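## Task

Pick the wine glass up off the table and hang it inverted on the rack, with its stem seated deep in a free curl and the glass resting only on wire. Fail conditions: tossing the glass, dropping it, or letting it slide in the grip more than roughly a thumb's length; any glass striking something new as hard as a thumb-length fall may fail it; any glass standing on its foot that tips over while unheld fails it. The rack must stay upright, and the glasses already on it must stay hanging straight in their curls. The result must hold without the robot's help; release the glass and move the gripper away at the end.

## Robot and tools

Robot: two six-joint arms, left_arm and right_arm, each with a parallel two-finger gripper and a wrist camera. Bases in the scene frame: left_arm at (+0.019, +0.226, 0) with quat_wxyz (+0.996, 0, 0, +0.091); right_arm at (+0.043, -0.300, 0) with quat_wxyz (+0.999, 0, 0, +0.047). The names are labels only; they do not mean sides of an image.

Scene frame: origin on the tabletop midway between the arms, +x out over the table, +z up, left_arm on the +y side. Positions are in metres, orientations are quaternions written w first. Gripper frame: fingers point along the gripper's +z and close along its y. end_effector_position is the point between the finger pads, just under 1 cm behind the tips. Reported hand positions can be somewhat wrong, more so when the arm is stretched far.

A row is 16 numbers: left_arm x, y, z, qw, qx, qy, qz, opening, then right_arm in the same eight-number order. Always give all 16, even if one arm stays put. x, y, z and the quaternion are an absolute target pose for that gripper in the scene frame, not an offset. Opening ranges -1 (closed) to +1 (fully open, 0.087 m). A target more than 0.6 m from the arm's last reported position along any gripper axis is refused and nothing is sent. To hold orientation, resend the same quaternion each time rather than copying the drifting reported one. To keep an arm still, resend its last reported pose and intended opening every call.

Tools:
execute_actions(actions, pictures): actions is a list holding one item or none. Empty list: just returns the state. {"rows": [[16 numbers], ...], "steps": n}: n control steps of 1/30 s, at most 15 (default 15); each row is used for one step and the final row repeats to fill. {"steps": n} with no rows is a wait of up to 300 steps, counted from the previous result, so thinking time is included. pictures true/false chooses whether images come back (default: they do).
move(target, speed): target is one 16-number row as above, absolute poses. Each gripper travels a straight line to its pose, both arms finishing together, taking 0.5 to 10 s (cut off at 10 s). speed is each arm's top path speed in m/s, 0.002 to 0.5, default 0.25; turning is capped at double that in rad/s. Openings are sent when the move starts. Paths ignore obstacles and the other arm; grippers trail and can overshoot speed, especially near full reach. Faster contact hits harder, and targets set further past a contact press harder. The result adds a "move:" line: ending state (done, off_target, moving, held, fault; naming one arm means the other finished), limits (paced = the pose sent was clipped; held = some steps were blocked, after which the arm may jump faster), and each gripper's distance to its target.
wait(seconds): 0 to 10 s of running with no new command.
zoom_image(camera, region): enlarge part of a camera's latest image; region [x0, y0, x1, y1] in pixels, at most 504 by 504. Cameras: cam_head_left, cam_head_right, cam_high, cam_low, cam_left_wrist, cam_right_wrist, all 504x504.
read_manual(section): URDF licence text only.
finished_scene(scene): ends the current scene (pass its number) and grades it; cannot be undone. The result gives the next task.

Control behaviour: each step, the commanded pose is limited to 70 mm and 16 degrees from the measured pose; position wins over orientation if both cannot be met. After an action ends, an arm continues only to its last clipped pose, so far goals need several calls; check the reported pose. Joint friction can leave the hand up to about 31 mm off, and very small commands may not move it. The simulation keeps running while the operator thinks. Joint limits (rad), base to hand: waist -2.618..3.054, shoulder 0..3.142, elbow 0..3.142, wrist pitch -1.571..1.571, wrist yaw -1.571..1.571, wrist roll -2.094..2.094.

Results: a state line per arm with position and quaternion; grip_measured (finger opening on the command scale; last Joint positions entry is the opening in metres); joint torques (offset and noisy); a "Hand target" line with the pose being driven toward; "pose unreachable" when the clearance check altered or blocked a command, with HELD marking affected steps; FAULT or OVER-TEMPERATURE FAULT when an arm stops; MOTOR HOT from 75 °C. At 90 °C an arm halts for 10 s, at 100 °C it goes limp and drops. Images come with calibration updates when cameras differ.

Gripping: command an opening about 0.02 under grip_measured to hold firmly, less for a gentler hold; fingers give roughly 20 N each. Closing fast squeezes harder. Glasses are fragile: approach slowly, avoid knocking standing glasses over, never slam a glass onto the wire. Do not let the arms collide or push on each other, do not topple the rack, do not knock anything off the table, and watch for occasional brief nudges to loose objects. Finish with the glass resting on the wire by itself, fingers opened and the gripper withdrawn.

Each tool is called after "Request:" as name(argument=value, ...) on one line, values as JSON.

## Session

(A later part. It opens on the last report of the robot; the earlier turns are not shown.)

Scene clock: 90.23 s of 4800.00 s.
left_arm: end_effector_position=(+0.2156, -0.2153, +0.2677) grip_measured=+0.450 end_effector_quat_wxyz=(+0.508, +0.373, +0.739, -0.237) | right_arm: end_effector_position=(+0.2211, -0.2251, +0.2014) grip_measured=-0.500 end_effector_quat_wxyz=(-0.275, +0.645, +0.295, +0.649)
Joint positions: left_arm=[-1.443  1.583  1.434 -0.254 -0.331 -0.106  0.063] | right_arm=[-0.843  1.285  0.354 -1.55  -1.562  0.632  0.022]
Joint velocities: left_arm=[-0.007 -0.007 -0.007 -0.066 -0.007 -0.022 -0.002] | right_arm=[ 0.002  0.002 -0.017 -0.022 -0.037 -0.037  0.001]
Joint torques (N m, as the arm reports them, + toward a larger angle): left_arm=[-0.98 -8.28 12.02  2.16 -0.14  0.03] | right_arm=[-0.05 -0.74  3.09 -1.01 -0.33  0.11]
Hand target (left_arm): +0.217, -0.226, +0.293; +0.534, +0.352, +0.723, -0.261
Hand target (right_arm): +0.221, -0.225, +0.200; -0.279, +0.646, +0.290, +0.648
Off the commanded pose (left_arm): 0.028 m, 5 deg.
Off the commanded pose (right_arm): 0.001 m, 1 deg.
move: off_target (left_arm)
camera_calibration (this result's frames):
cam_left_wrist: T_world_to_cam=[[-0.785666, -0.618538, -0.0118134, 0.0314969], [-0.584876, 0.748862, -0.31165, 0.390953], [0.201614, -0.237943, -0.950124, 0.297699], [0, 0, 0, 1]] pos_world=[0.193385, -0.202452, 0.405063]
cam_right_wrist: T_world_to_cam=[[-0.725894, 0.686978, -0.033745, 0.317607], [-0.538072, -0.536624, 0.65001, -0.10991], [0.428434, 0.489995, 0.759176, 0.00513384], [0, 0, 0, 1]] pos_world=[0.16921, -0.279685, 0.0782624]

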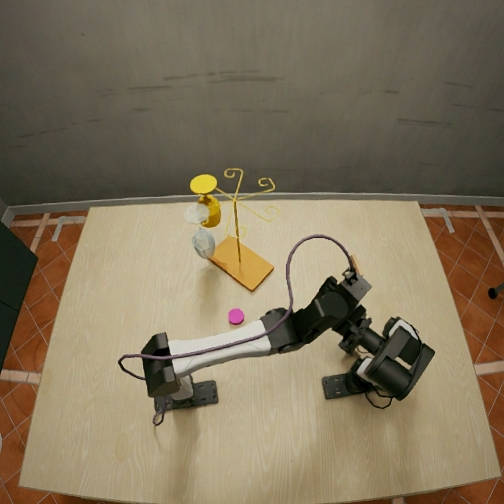

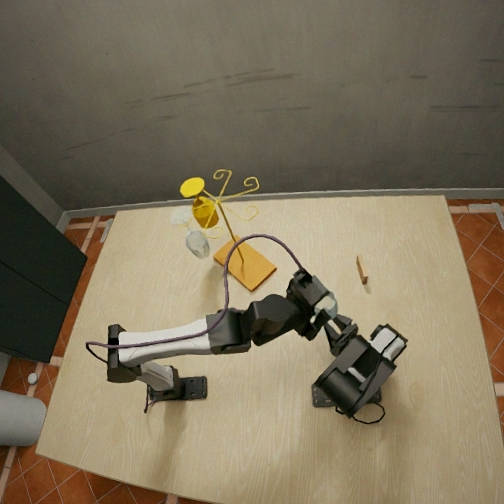

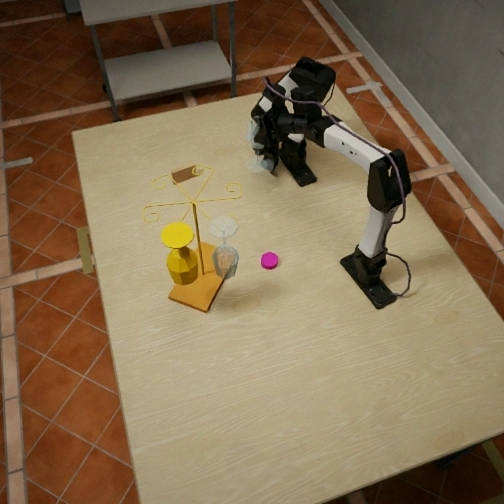

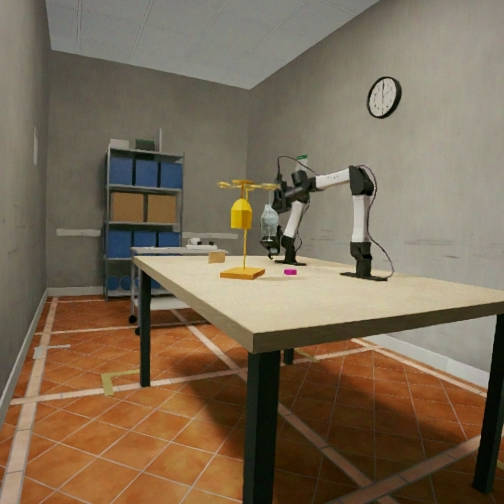

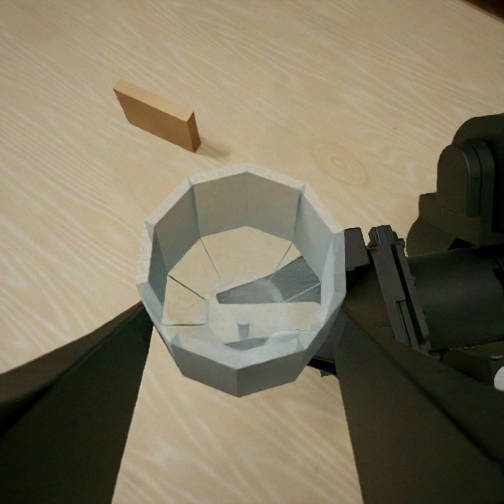

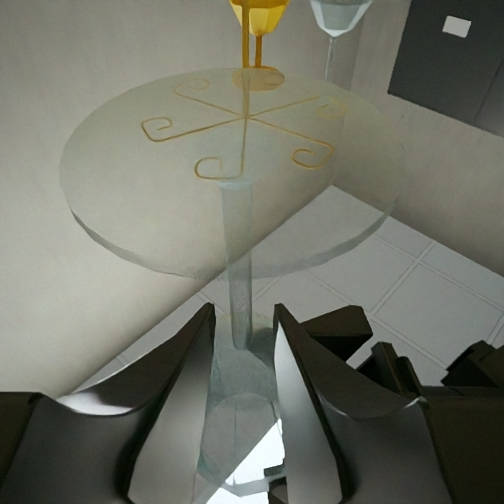

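Request:
move(target=[0.218,-0.228,0.293,0.535,0.352,0.723,-0.261,0.4,0.221,-0.225,0.2,-0.28,0.647,0.29,0.649,-0.9], speed=0.02)

Request:
move(target=[0.218,-0.228,0.293,0.535,0.352,0.723,-0.261,1,0.221,-0.225,0.2,-0.28,0.647,0.29,0.649,-0.9], speed=0.02)

Request:
move(target=[0.15,-0.1,0.3,0.535,0.352,0.723,-0.261,1,0.221,-0.225,0.2,-0.28,0.647,0.29,0.649,-0.9], speed=0.1)

Request:
move(target=[0.2,0.2,0.25,0.5,0,0.866,0,1,0.221,-0.225,0.22,0.259,0.259,0.658,0.658,-0.9], speed=0.15)

Scene clock: 98.67 s of 4800.00 s.
left_arm: end_effector_position=(+0.2162, -0.2159, +0.2700) grip_measured=+0.450 end_effector_quat_wxyz=(+0.512, +0.371, +0.738, -0.239) | right_arm: end_effector_position=(+0.2208, -0.2247, +0.2004) grip_measured=-0.847 end_effector_quat_wxyz=(-0.278, +0.646, +0.296, +0.647)
Joint positions: left_arm=[-1.443  1.581  1.434 -0.246 -0.333 -0.106  0.063] | right_arm=[-0.843  1.285  0.354 -1.546 -1.555  0.642  0.007]
Joint velocities: left_arm=[-0.002 -0.012  0.017  0.037  0.037  0.022  0.   ] | right_arm=[ 0.002  0.012 -0.012 -0.051 -0.037 -0.007 -0.001]
Joint torques (N m, as the arm reports them, + toward a larger angle): left_arm=[-0.97 -8.09 12.08  2.09 -0.13  0.03] | right_arm=[ 0.03 -1.06  3.17 -1.04 -0.44  0.1 ]
Hand target (left_arm): +0.218, -0.226, +0.293; +0.535, +0.352, +0.723, -0.261
Hand target (right_arm): +0.221, -0.225, +0.200; -0.280, +0.646, +0.290, +0.648
Off the commanded pose (left_arm): 0.026 m, 5 deg.
Off the commanded pose (right_arm): 0.001 m, 1 deg.
After step 90, 3.00 s passed at rest.
move: off_target (left_arm)
camera_calibration (this result's frames):
cam_left_wrist: T_world_to_cam=[[-0.784404, -0.620173, -0.00979216, 0.0304587], [-0.58511, 0.745111, -0.320088, 0.393975], [0.205806, -0.245349, -0.947337, 0.296292], [0, 0, 0, 1]] pos_world=[0.193432, -0.20197, 0.407093]
cam_right_wrist: T_world_to_cam=[[-0.729548, 0.683322, -0.0288191, 0.316093], [-0.531182, -0.539567, 0.653233, -0.112007], [0.430818, 0.491873, 0.756609, 0.00617366], [0, 0, 0, 1]] pos_world=[0.16845, -0.279465, 0.0776049]

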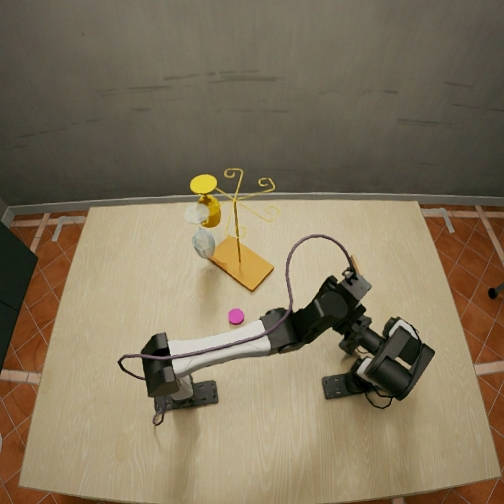

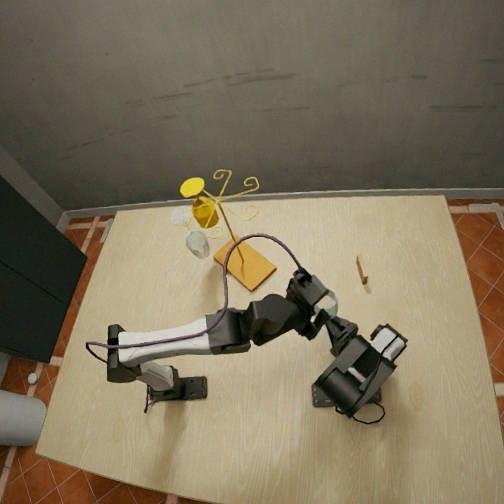

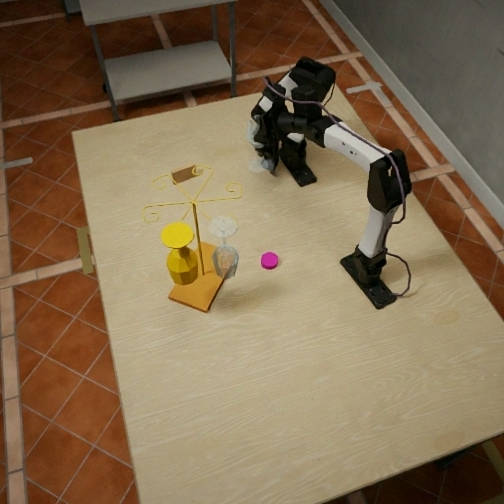

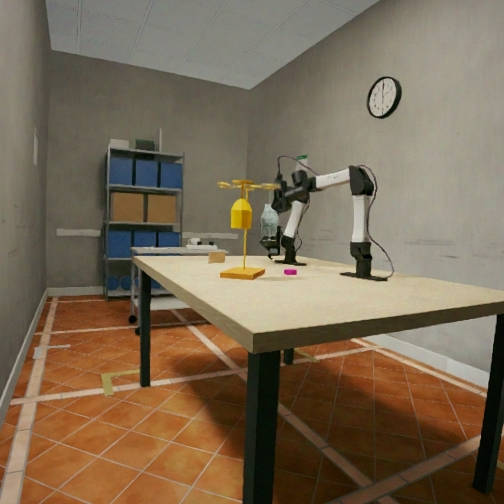

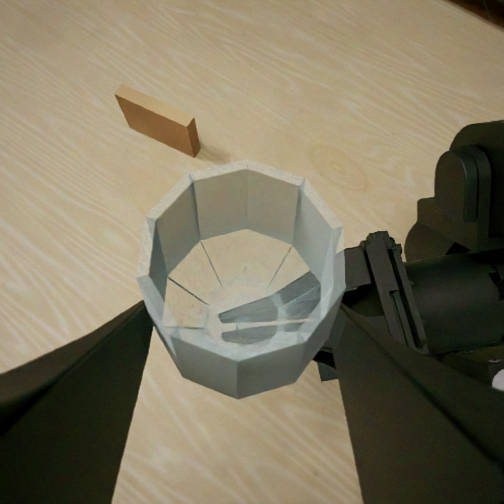

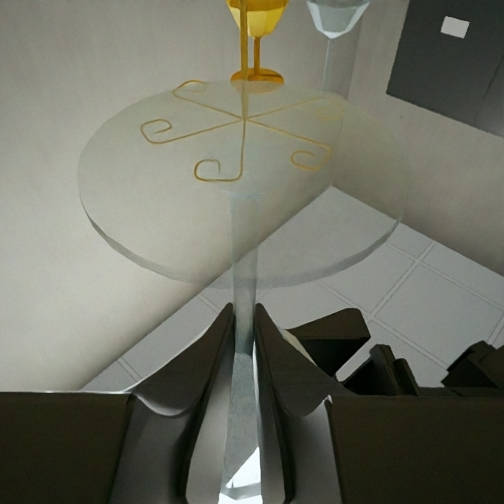

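Scene clock: 101.07 s of 4800.00 s.
left_arm: end_effector_position=(+0.2180, -0.2205, +0.2820) grip_measured=+0.999 end_effector_quat_wxyz=(+0.524, +0.361, +0.730, -0.250) | right_arm: end_effector_position=(+0.2207, -0.2245, +0.2002) grip_measured=-0.847 end_effector_quat_wxyz=(-0.278, +0.646, +0.296, +0.646)
Joint positions: left_arm=[-1.443  1.581  1.447 -0.217 -0.335 -0.106  0.087] | right_arm=[-0.843  1.285  0.354 -1.546 -1.554  0.642  0.007]
Joint velocities: left_arm=[-0.012 -0.007  0.012  0.022  0.022 -0.007  0.   ] | right_arm=[ 0.007 -0.017  0.002  0.037  0.007  0.022 -0.001]
Joint torques (N m, as the arm reports them, + toward a larger angle): left_arm=[-0.96 -7.62 11.25  1.87 -0.12  0.04] | right_arm=[ 0.05 -1.11  3.09 -1.04 -0.43  0.08]
Hand target (left_arm): +0.218, -0.228, +0.293; +0.535, +0.352, +0.723, -0.261
Hand target (right_arm): +0.221, -0.225, +0.200; -0.280, +0.646, +0.290, +0.648
Off the commanded pose (left_arm): 0.013 m, 2 deg.
Off the commanded pose (right_arm): 0.001 m, 1 deg.
move: off_target (left_arm)
camera_calibration (this result's frames):
cam_left_wrist: T_world_to_cam=[[-0.783264, -0.621674, 0.00434042, 0.0245896], [-0.581861, 0.730609, -0.357278, 0.408849], [0.218939, -0.282369, -0.933988, 0.291372], [0, 0, 0, 1]] pos_world=[0.193361, -0.201148, 0.418103]
cam_right_wrist: T_world_to_cam=[[-0.730602, 0.682211, -0.0284425, 0.315747], [-0.529666, -0.539964, 0.654135, -0.11245], [0.4309, 0.492977, 0.755843, 0.00668075], [0, 0, 0, 1]] pos_world=[0.168246, -0.279419, 0.0774883]

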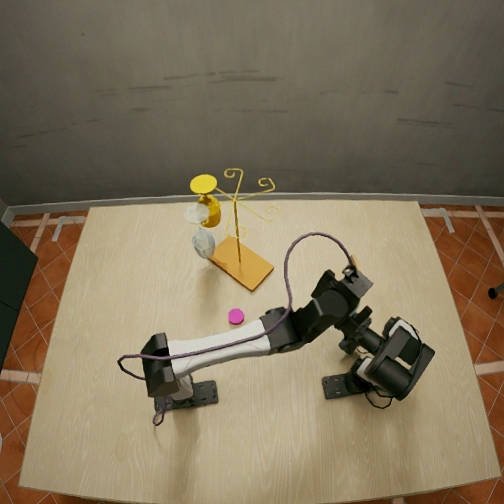

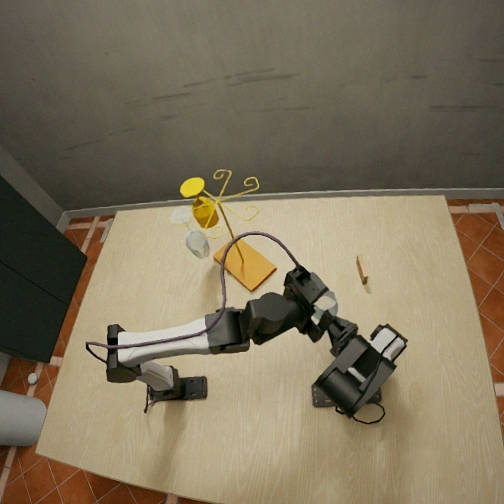

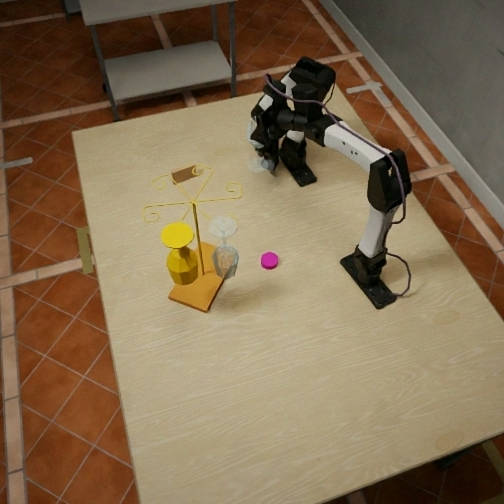

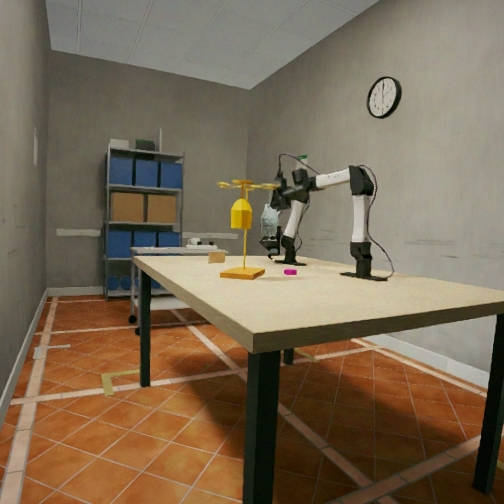

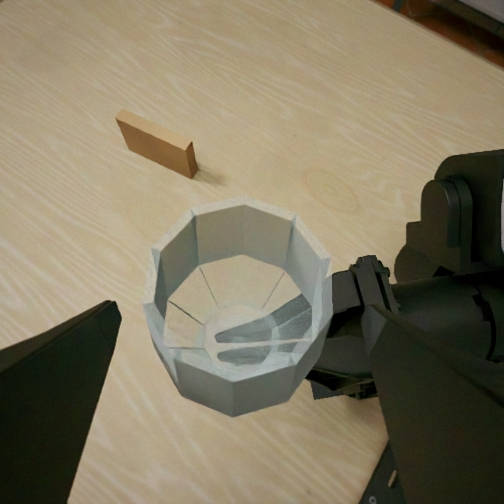

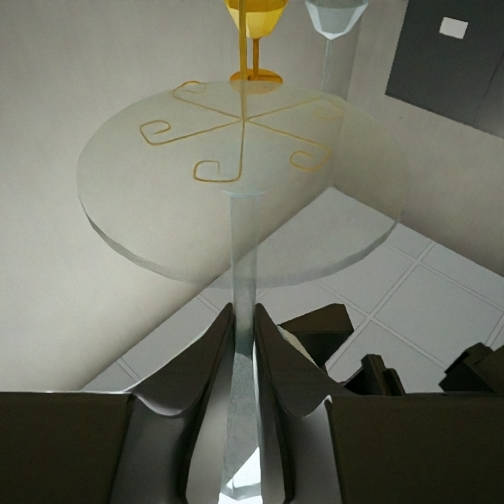

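Scene clock: 102.97 s of 4800.00 s.
left_arm: end_effector_position=(+0.1511, -0.1058, +0.3017) grip_measured=+0.999 end_effector_quat_wxyz=(+0.536, +0.353, +0.721, -0.263) | right_arm: end_effector_position=(+0.2205, -0.2243, +0.2001) grip_measured=-0.847 end_effector_quat_wxyz=(-0.279, +0.646, +0.297, +0.645)
Joint positions: left_arm=[-1.578  1.093  1.126 -0.361 -0.463 -0.151  0.087] | right_arm=[-0.843  1.285  0.354 -1.546 -1.552  0.642  0.007]
Joint velocities: left_arm=[-0.022  0.017 -0.002 -0.081 -0.007 -0.037 -0.   ] | right_arm=[ 0.002 -0.022  0.007 -0.037  0.037 -0.037  0.001]
Joint torques (N m, as the arm reports them, + toward a larger angle): left_arm=[-0.97 -4.89  6.86  1.51 -0.13  0.  ] | right_arm=[-0.01 -1.13  3.12 -1.04 -0.45  0.08]
Hand target (left_arm): +0.149, -0.101, +0.298; +0.535, +0.352, +0.723, -0.260
Hand target (right_arm): +0.221, -0.225, +0.200; -0.280, +0.646, +0.290, +0.648
Off the commanded pose (left_arm): 0.006 m, 0 deg.
Off the commanded pose (right_arm): 0.001 m, 1 deg.
move: done
camera_calibration (this result's frames):
cam_left_wrist: T_world_to_cam=[[-0.784023, -0.620448, 0.0187543, 0.0393575], [-0.576259, 0.716289, -0.393517, 0.301796], [0.230723, -0.319334, -0.919126, 0.346692], [0, 0, 0, 1]] pos_world=[0.12478, -0.0810438, 0.436677]
cam_right_wrist: T_world_to_cam=[[-0.731438, 0.681314, -0.028445, 0.315515], [-0.528599, -0.540147, 0.654847, -0.11274], [0.430792, 0.494016, 0.755226, 0.00716046], [0, 0, 0, 1]] pos_world=[0.168101, -0.279398, 0.0773942]

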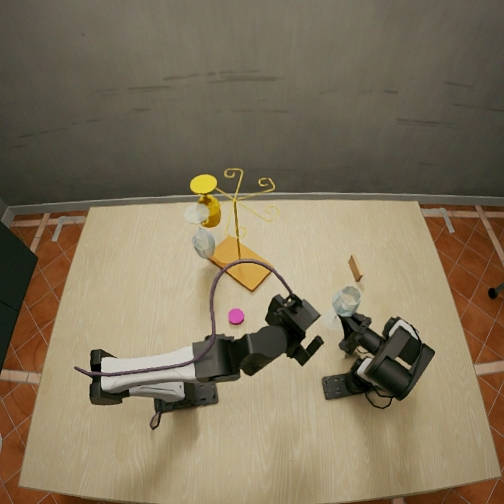

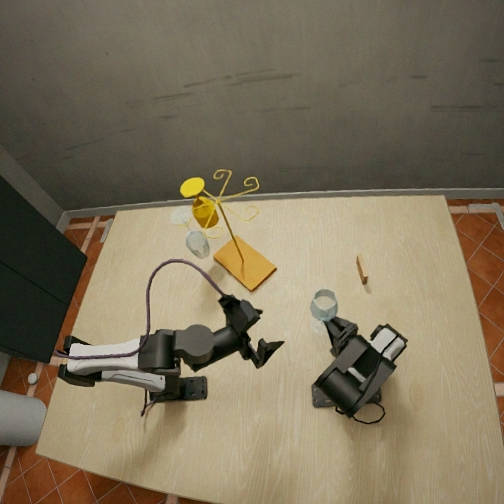

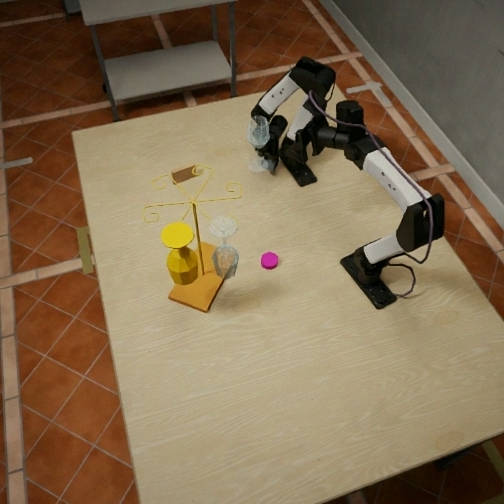

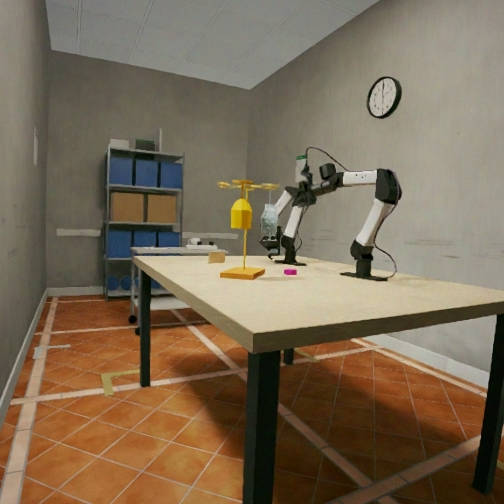

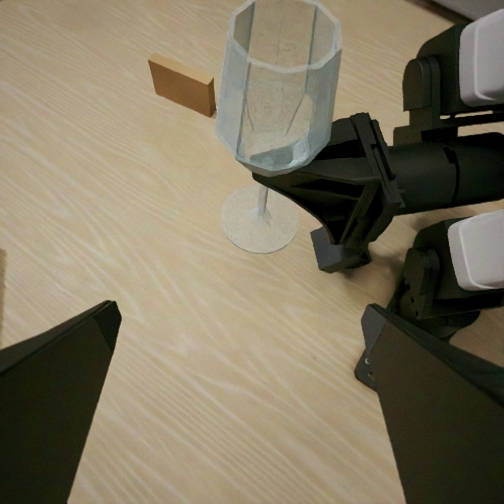

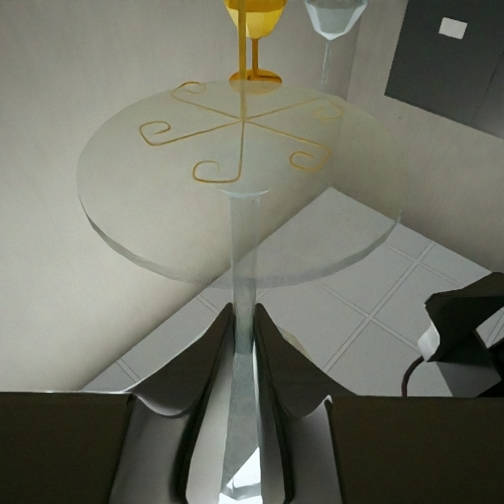

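Scene clock: 108.70 s of 4800.00 s.
left_arm: end_effector_position=(+0.1932, +0.1992, +0.2484) grip_measured=+0.999 end_effector_quat_wxyz=(+0.485, +0.002, +0.875, +0.007) | right_arm: end_effector_position=(+0.2186, -0.2231, +0.2095) grip_measured=-0.847 end_effector_quat_wxyz=(+0.242, +0.275, +0.660, +0.656)
Joint positions: left_arm=[-0.724  0.592  1.038 -1.08  -0.462 -0.302  0.087] | right_arm=[-0.843  0.968  0.547 -1.159 -1.549  0.033  0.007]
Joint velocities: left_arm=[ 0.012 -0.017 -0.012  0.051 -0.022  0.007  0.001] | right_arm=[ 0.012 -0.012 -0.007 -0.022 -0.037  0.007 -0.001]
Joint torques (N m, as the arm reports them, + toward a larger angle): left_arm=[0.23 0.13 5.35 1.7  0.   0.12] | right_arm=[-0.08 -1.67  8.94  0.23 -0.82  0.04]
Hand target (left_arm): +0.194, +0.198, +0.249; +0.494, +0.000, +0.870, -0.001
Hand target (right_arm): +0.221, -0.225, +0.220; +0.258, +0.258, +0.658, +0.658
Off the commanded pose (left_arm): 0.007 m, 2 deg.
Off the commanded pose (right_arm): 0.011 m, 3 deg.
move: off_target (right_arm)
camera_calibration (this result's frames):
cam_left_wrist: T_world_to_cam=[[0.0176388, -0.999842, 0.00226584, 0.187322], [-0.990301, -0.0177828, -0.137795, 0.249332], [0.137814, 0.000186674, -0.990458, 0.357327], [0, 0, 0, 1]] pos_world=[0.194365, 0.191659, 0.38785]
cam_right_wrist: T_world_to_cam=[[-0.0301204, 0.0210185, -0.999325, 0.216359], [-0.992499, -0.119144, 0.0274087, 0.207477], [-0.118487, 0.992655, 0.0244495, 0.384699], [0, 0, 0, 1]] pos_world=[0.25802, -0.361701, 0.201121]

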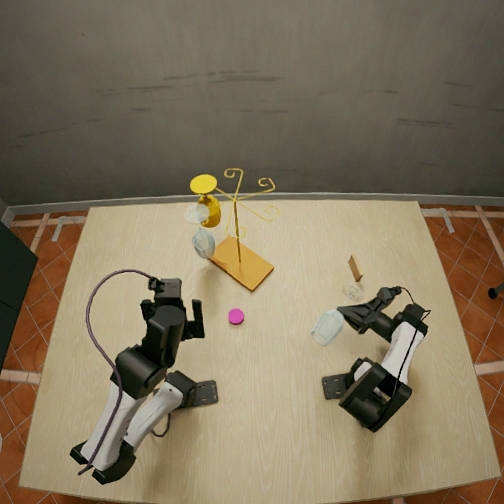

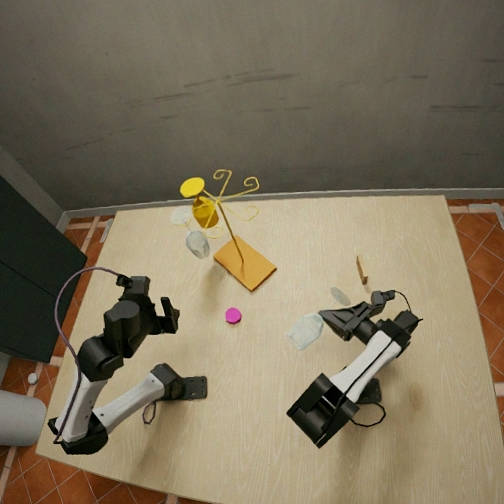

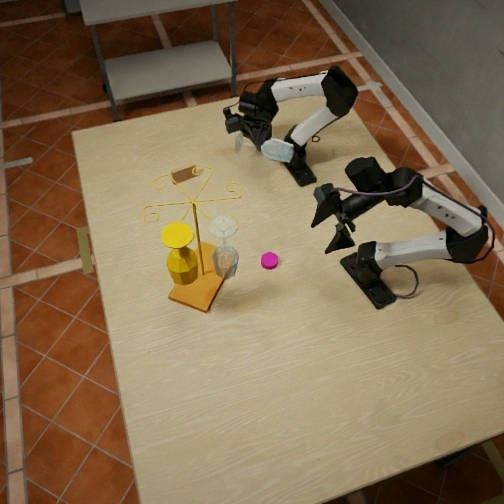

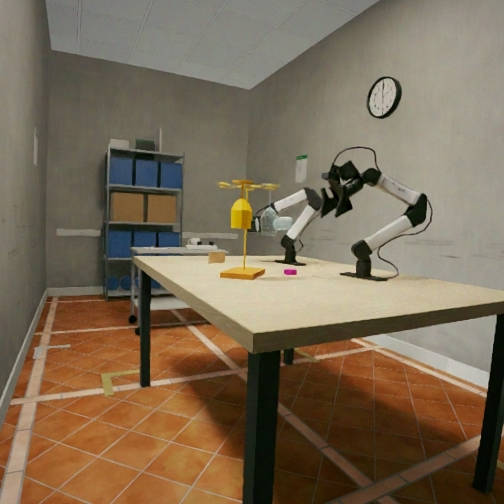

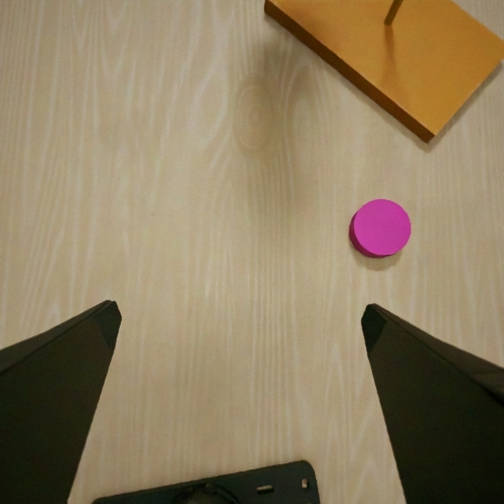

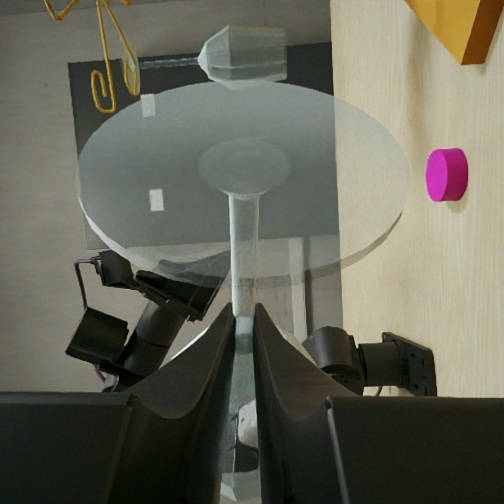

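Request:
move(target=[0.2,0.2,0.25,0.5,0,0.866,0,1,0.24,-0.2,0.26,0.627,-0.327,0.627,0.327,-0.9], speed=0.15)

Request:
move(target=[0.2,0.2,0.25,0.5,0,0.866,0,1,0.34,-0.06,0.315,0.627,-0.327,0.627,0.327,-0.9], speed=0.08)

Request:
zoom_image(camera="cam_low", region=[200, 150, 330, 280])

Request:
zoom_image(camera="cam_high", region=[130, 100, 310, 280])

Scene clock: 123.57 s of 4800.00 s.
left_arm: end_effector_position=(+0.1990, +0.2002, +0.2497) grip_measured=+0.999 end_effector_quat_wxyz=(+0.491, +0.002, +0.871, +0.006) | right_arm: end_effector_position=(+0.2392, -0.2007, +0.2602) grip_measured=-0.847 end_effector_quat_wxyz=(+0.622, -0.319, +0.630, +0.338)
Joint positions: left_arm=[-0.672  0.592  1.027 -1.04  -0.423 -0.261  0.087] | right_arm=[-0.537  0.499  0.499  0.021 -1.409  0.049  0.007]
Joint velocities: left_arm=[ 0.002  0.007  0.002 -0.007 -0.066  0.037 -0.001] | right_arm=[-0.012 -0.002 -0.002 -0.007  0.007  0.022  0.001]
Joint torques (N m, as the arm reports them, + toward a larger angle): left_arm=[ 0.3  -0.05  5.2   1.73  0.01  0.13] | right_arm=[ 0.74 -0.1   7.23  1.35  0.19  0.05]
Hand target (left_arm): +0.200, +0.200, +0.250; +0.500, -0.000, +0.866, +0.001
Hand target (right_arm): +0.239, -0.200, +0.262; +0.629, -0.326, +0.624, +0.329
Off the commanded pose (left_arm): 0.001 m, 1 deg.
Off the commanded pose (right_arm): 0.001 m, 2 deg.
After step 90, 5.93 s passed at rest.
move: done
camera_calibration (this result's frames):
cam_left_wrist: T_world_to_cam=[[0.0161569, -0.999867, 0.00207505, 0.188553], [-0.988381, -0.0162849, -0.151124, 0.257922], [0.151138, 0.000390756, -0.988513, 0.354633], [0, 0, 0, 1]] pos_world=[0.19828, 0.19259, 0.389146]
cam_right_wrist: T_world_to_cam=[[0.8322, -0.553977, -0.0235013, -0.308446], [-0.434056, -0.624506, -0.649298, 0.170229], [0.34502, 0.550547, -0.760171, 0.368244], [0, 0, 0, 1]] pos_world=[0.203527, -0.267299, 0.383208]

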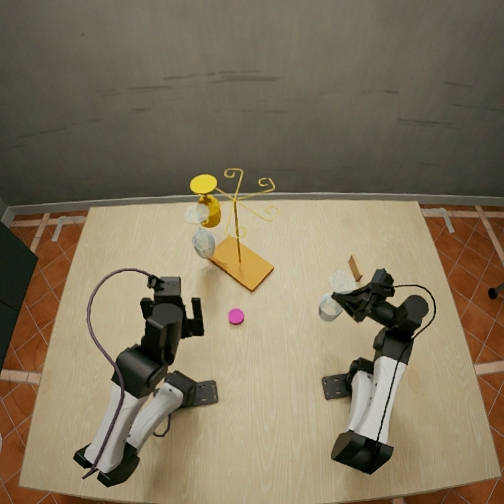

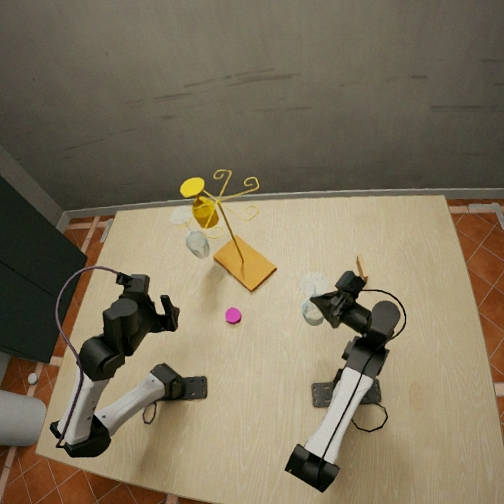

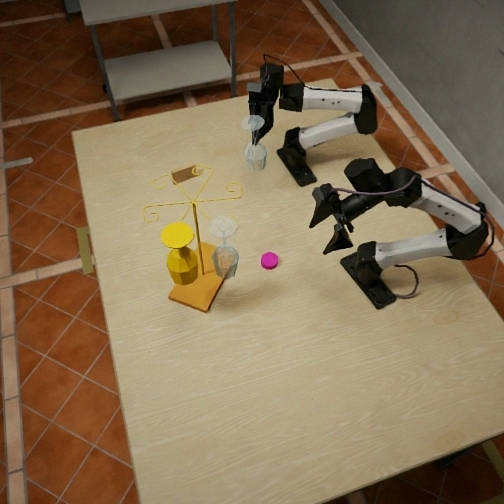

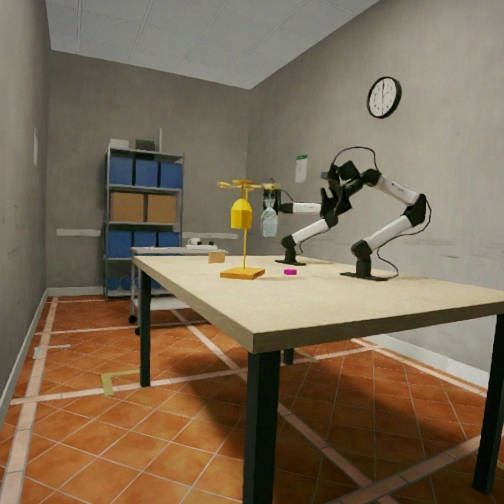

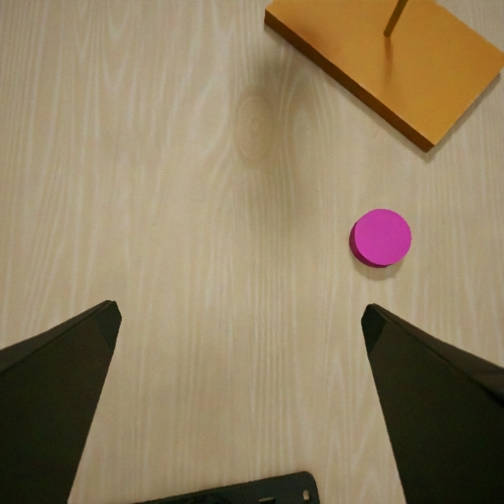

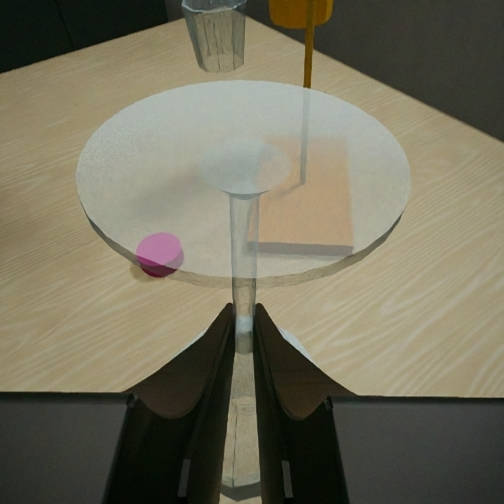

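Scene clock: 126.27 s of 4800.00 s.
left_arm: end_effector_position=(+0.1991, +0.2000, +0.2497) grip_measured=+0.999 end_effector_quat_wxyz=(+0.491, +0.003, +0.871, +0.006) | right_arm: end_effector_position=(+0.3328, -0.0660, +0.2946) grip_measured=-0.847 end_effector_quat_wxyz=(+0.601, -0.319, +0.651, +0.337)
Joint positions: left_arm=[-0.672  0.592  1.027 -1.039 -0.421 -0.26   0.087] | right_arm=[ 0.343  1.042  0.834  0.148 -0.527  0.026  0.007]
Joint velocities: left_arm=[ 0.002 -0.012 -0.007 -0.022  0.022  0.051  0.001] | right_arm=[-0.012 -0.007 -0.012 -0.037  0.037 -0.022 -0.   ]
Joint torques (N m, as the arm reports them, + toward a larger angle): left_arm=[ 0.39 -0.05  5.21  1.72  0.01  0.13] | right_arm=[ 0.71 -2.25 10.87  2.29  0.16  0.03]
Hand target (left_arm): +0.200, +0.200, +0.250; +0.500, -0.000, +0.866, +0.001
Hand target (right_arm): +0.337, -0.063, +0.319; +0.630, -0.321, +0.624, +0.333
Off the commanded pose (left_arm): 0.001 m, 1 deg.
Off the commanded pose (right_arm): 0.022 m, 4 deg.
move: off_target (right_arm)
camera_calibration (this result's frames):
cam_left_wrist: T_world_to_cam=[[0.0150176, -0.999884, 0.00250286, 0.188468], [-0.988394, -0.0152234, -0.151144, 0.257737], [0.151165, -0.000203984, -0.988509, 0.354768], [0, 0, 0, 1]] pos_world=[0.198287, 0.192442, 0.389175]
cam_right_wrist: T_world_to_cam=[[0.829625, -0.555968, -0.0511944, -0.301989], [-0.468219, -0.642863, -0.606216, 0.314794], [0.304126, 0.526902, -0.793651, 0.309821], [0, 0, 0, 1]] pos_world=[0.303706, -0.128773, 0.421263]

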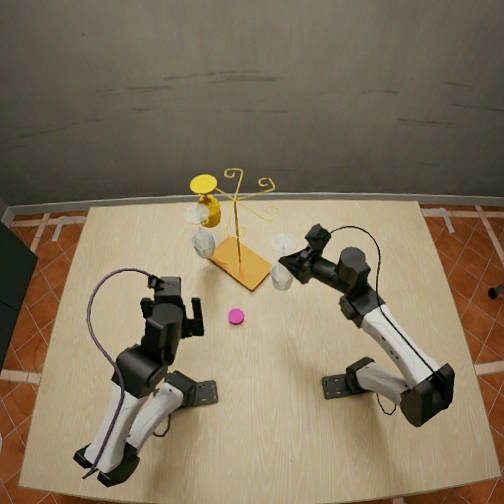

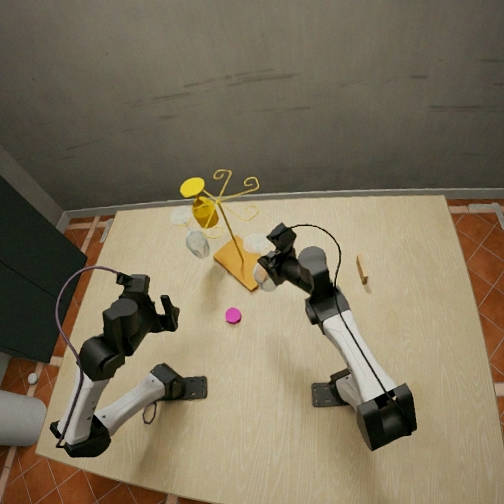

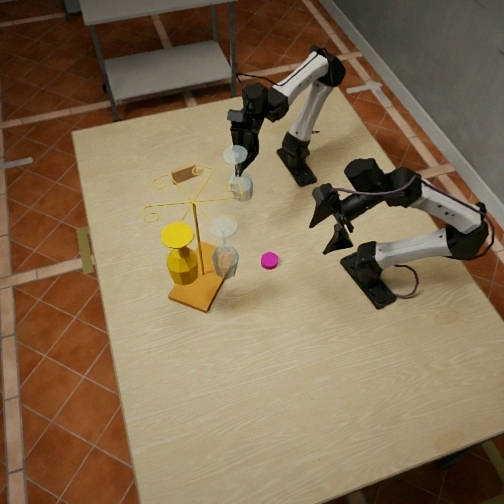

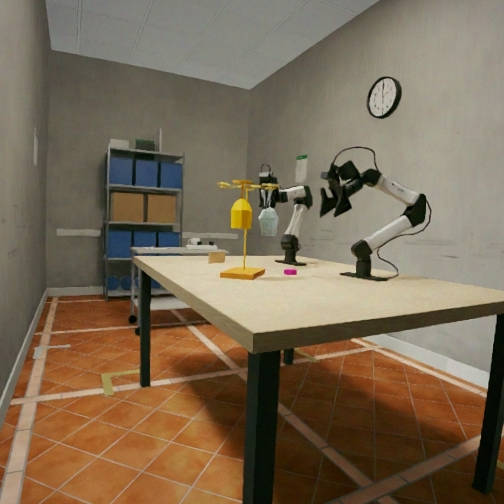

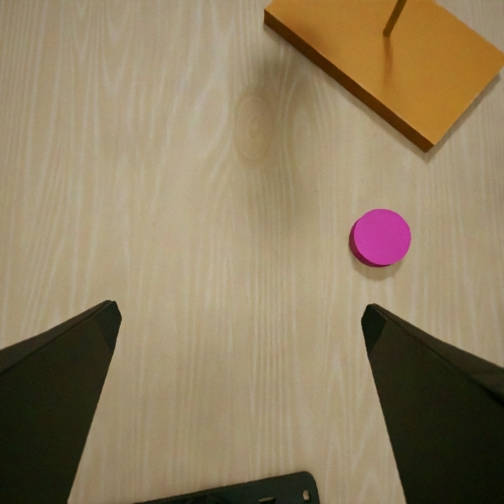

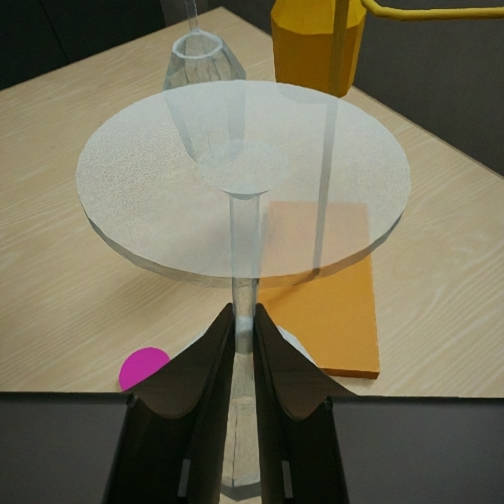

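Region (200, 150, 330, 280) of cam_low's 504x504 image, scaled by 3.877, with more detail than that image has.

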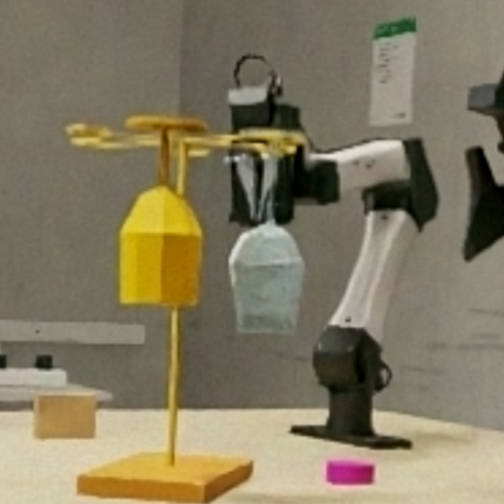

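Region (130, 100, 310, 280) of cam_high's 504x504 image, scaled by 2.800, with more detail than that image has.

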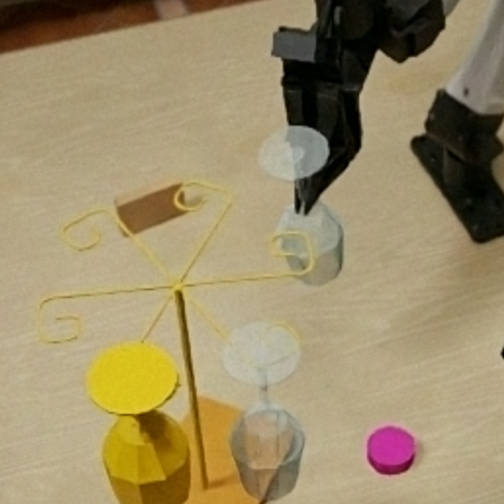

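Request:
move(target=[0.2,0.2,0.25,0.5,0,0.866,0,1,0.35,-0.04,0.335,0.675,-0.261,0.63,0.28,-0.9], speed=0.05)

Request:
zoom_image(camera="cam_low", region=[210, 160, 310, 260])

Scene clock: 133.93 s of 4800.00 s.
left_arm: end_effector_position=(+0.1990, +0.1999, +0.2497) grip_measured=+0.999 end_effector_quat_wxyz=(+0.491, +0.003, +0.871, +0.006) | right_arm: end_effector_position=(+0.3444, -0.0456, +0.3079) grip_measured=-0.847 end_effector_quat_wxyz=(+0.645, -0.266, +0.661, +0.277)
Joint positions: left_arm=[-0.672  0.592  1.027 -1.039 -0.421 -0.26   0.087] | right_arm=[ 0.534  1.075  0.864  0.197 -0.159  0.021  0.007]
Joint velocities: left_arm=[ 0.002  0.012  0.007 -0.022 -0.022 -0.095 -0.   ] | right_arm=[-0.002  0.027 -0.007 -0.066 -0.022 -0.037 -0.001]
Joint torques (N m, as the arm reports them, + toward a larger angle): left_arm=[ 0.4  -0.04  5.2   1.72  0.01  0.13] | right_arm=[ 0.75 -2.61 11.19  2.41  0.15  0.02]
Hand target (left_arm): +0.200, +0.200, +0.250; +0.500, -0.000, +0.866, +0.001
Hand target (right_arm): +0.348, -0.042, +0.335; +0.674, -0.259, +0.632, +0.281
Off the commanded pose (left_arm): 0.001 m, 1 deg.
Off the commanded pose (right_arm): 0.028 m, 5 deg.
After step 90, 2.03 s passed at rest.
move: off_target (right_arm)
camera_calibration (this result's frames):
cam_left_wrist: T_world_to_cam=[[0.0145062, -0.999892, 0.0023665, 0.188557], [-0.988418, -0.0146972, -0.151043, 0.257597], [0.151061, -0.000148031, -0.988524, 0.35477], [0, 0, 0, 1]] pos_world=[0.198286, 0.192375, 0.389161]
cam_right_wrist: T_world_to_cam=[[0.7207, -0.69301, -0.0181564, -0.278567], [-0.543062, -0.548095, -0.636141, 0.380744], [0.4309, 0.468327, -0.771359, 0.252936], [0, 0, 0, 1]] pos_world=[0.298541, -0.102823, 0.432253]

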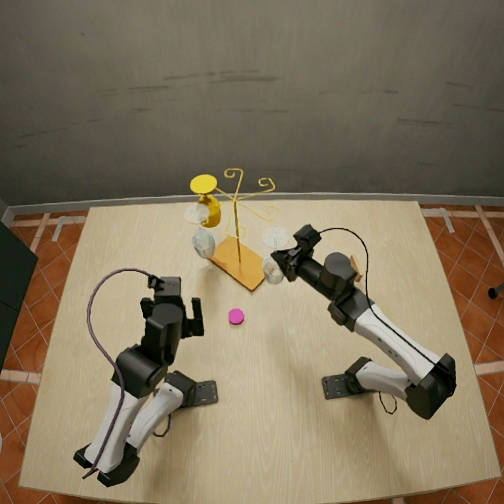

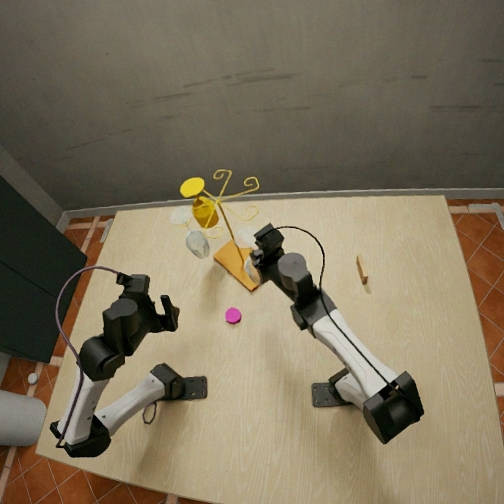

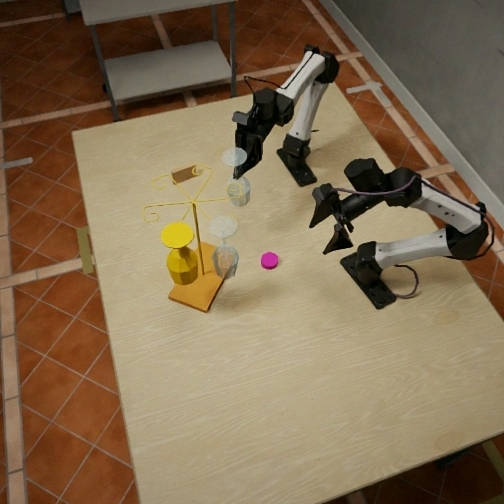

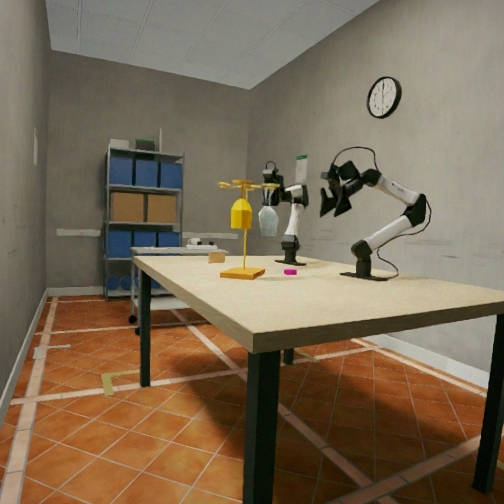

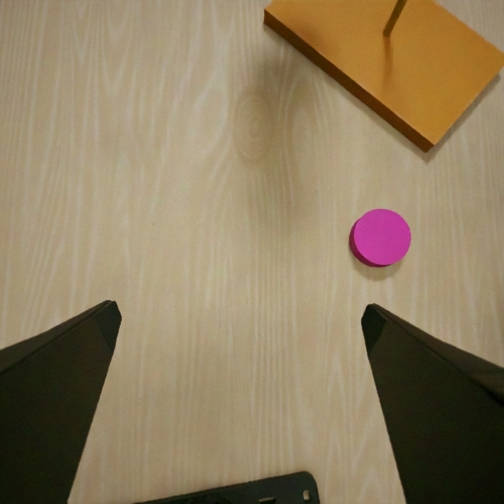

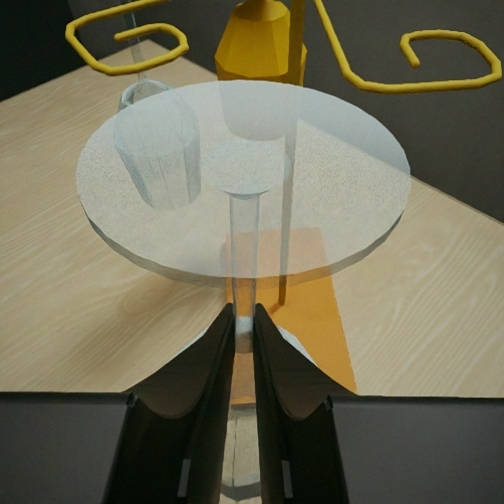

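Region (210, 160, 310, 260) of cam_low's 504x504 image, scaled by 5.040, with more detail than that image has.

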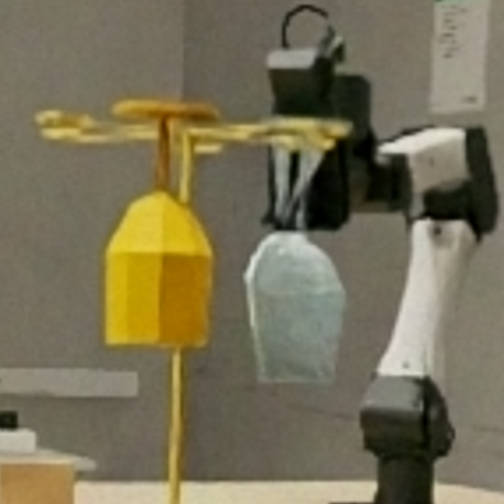

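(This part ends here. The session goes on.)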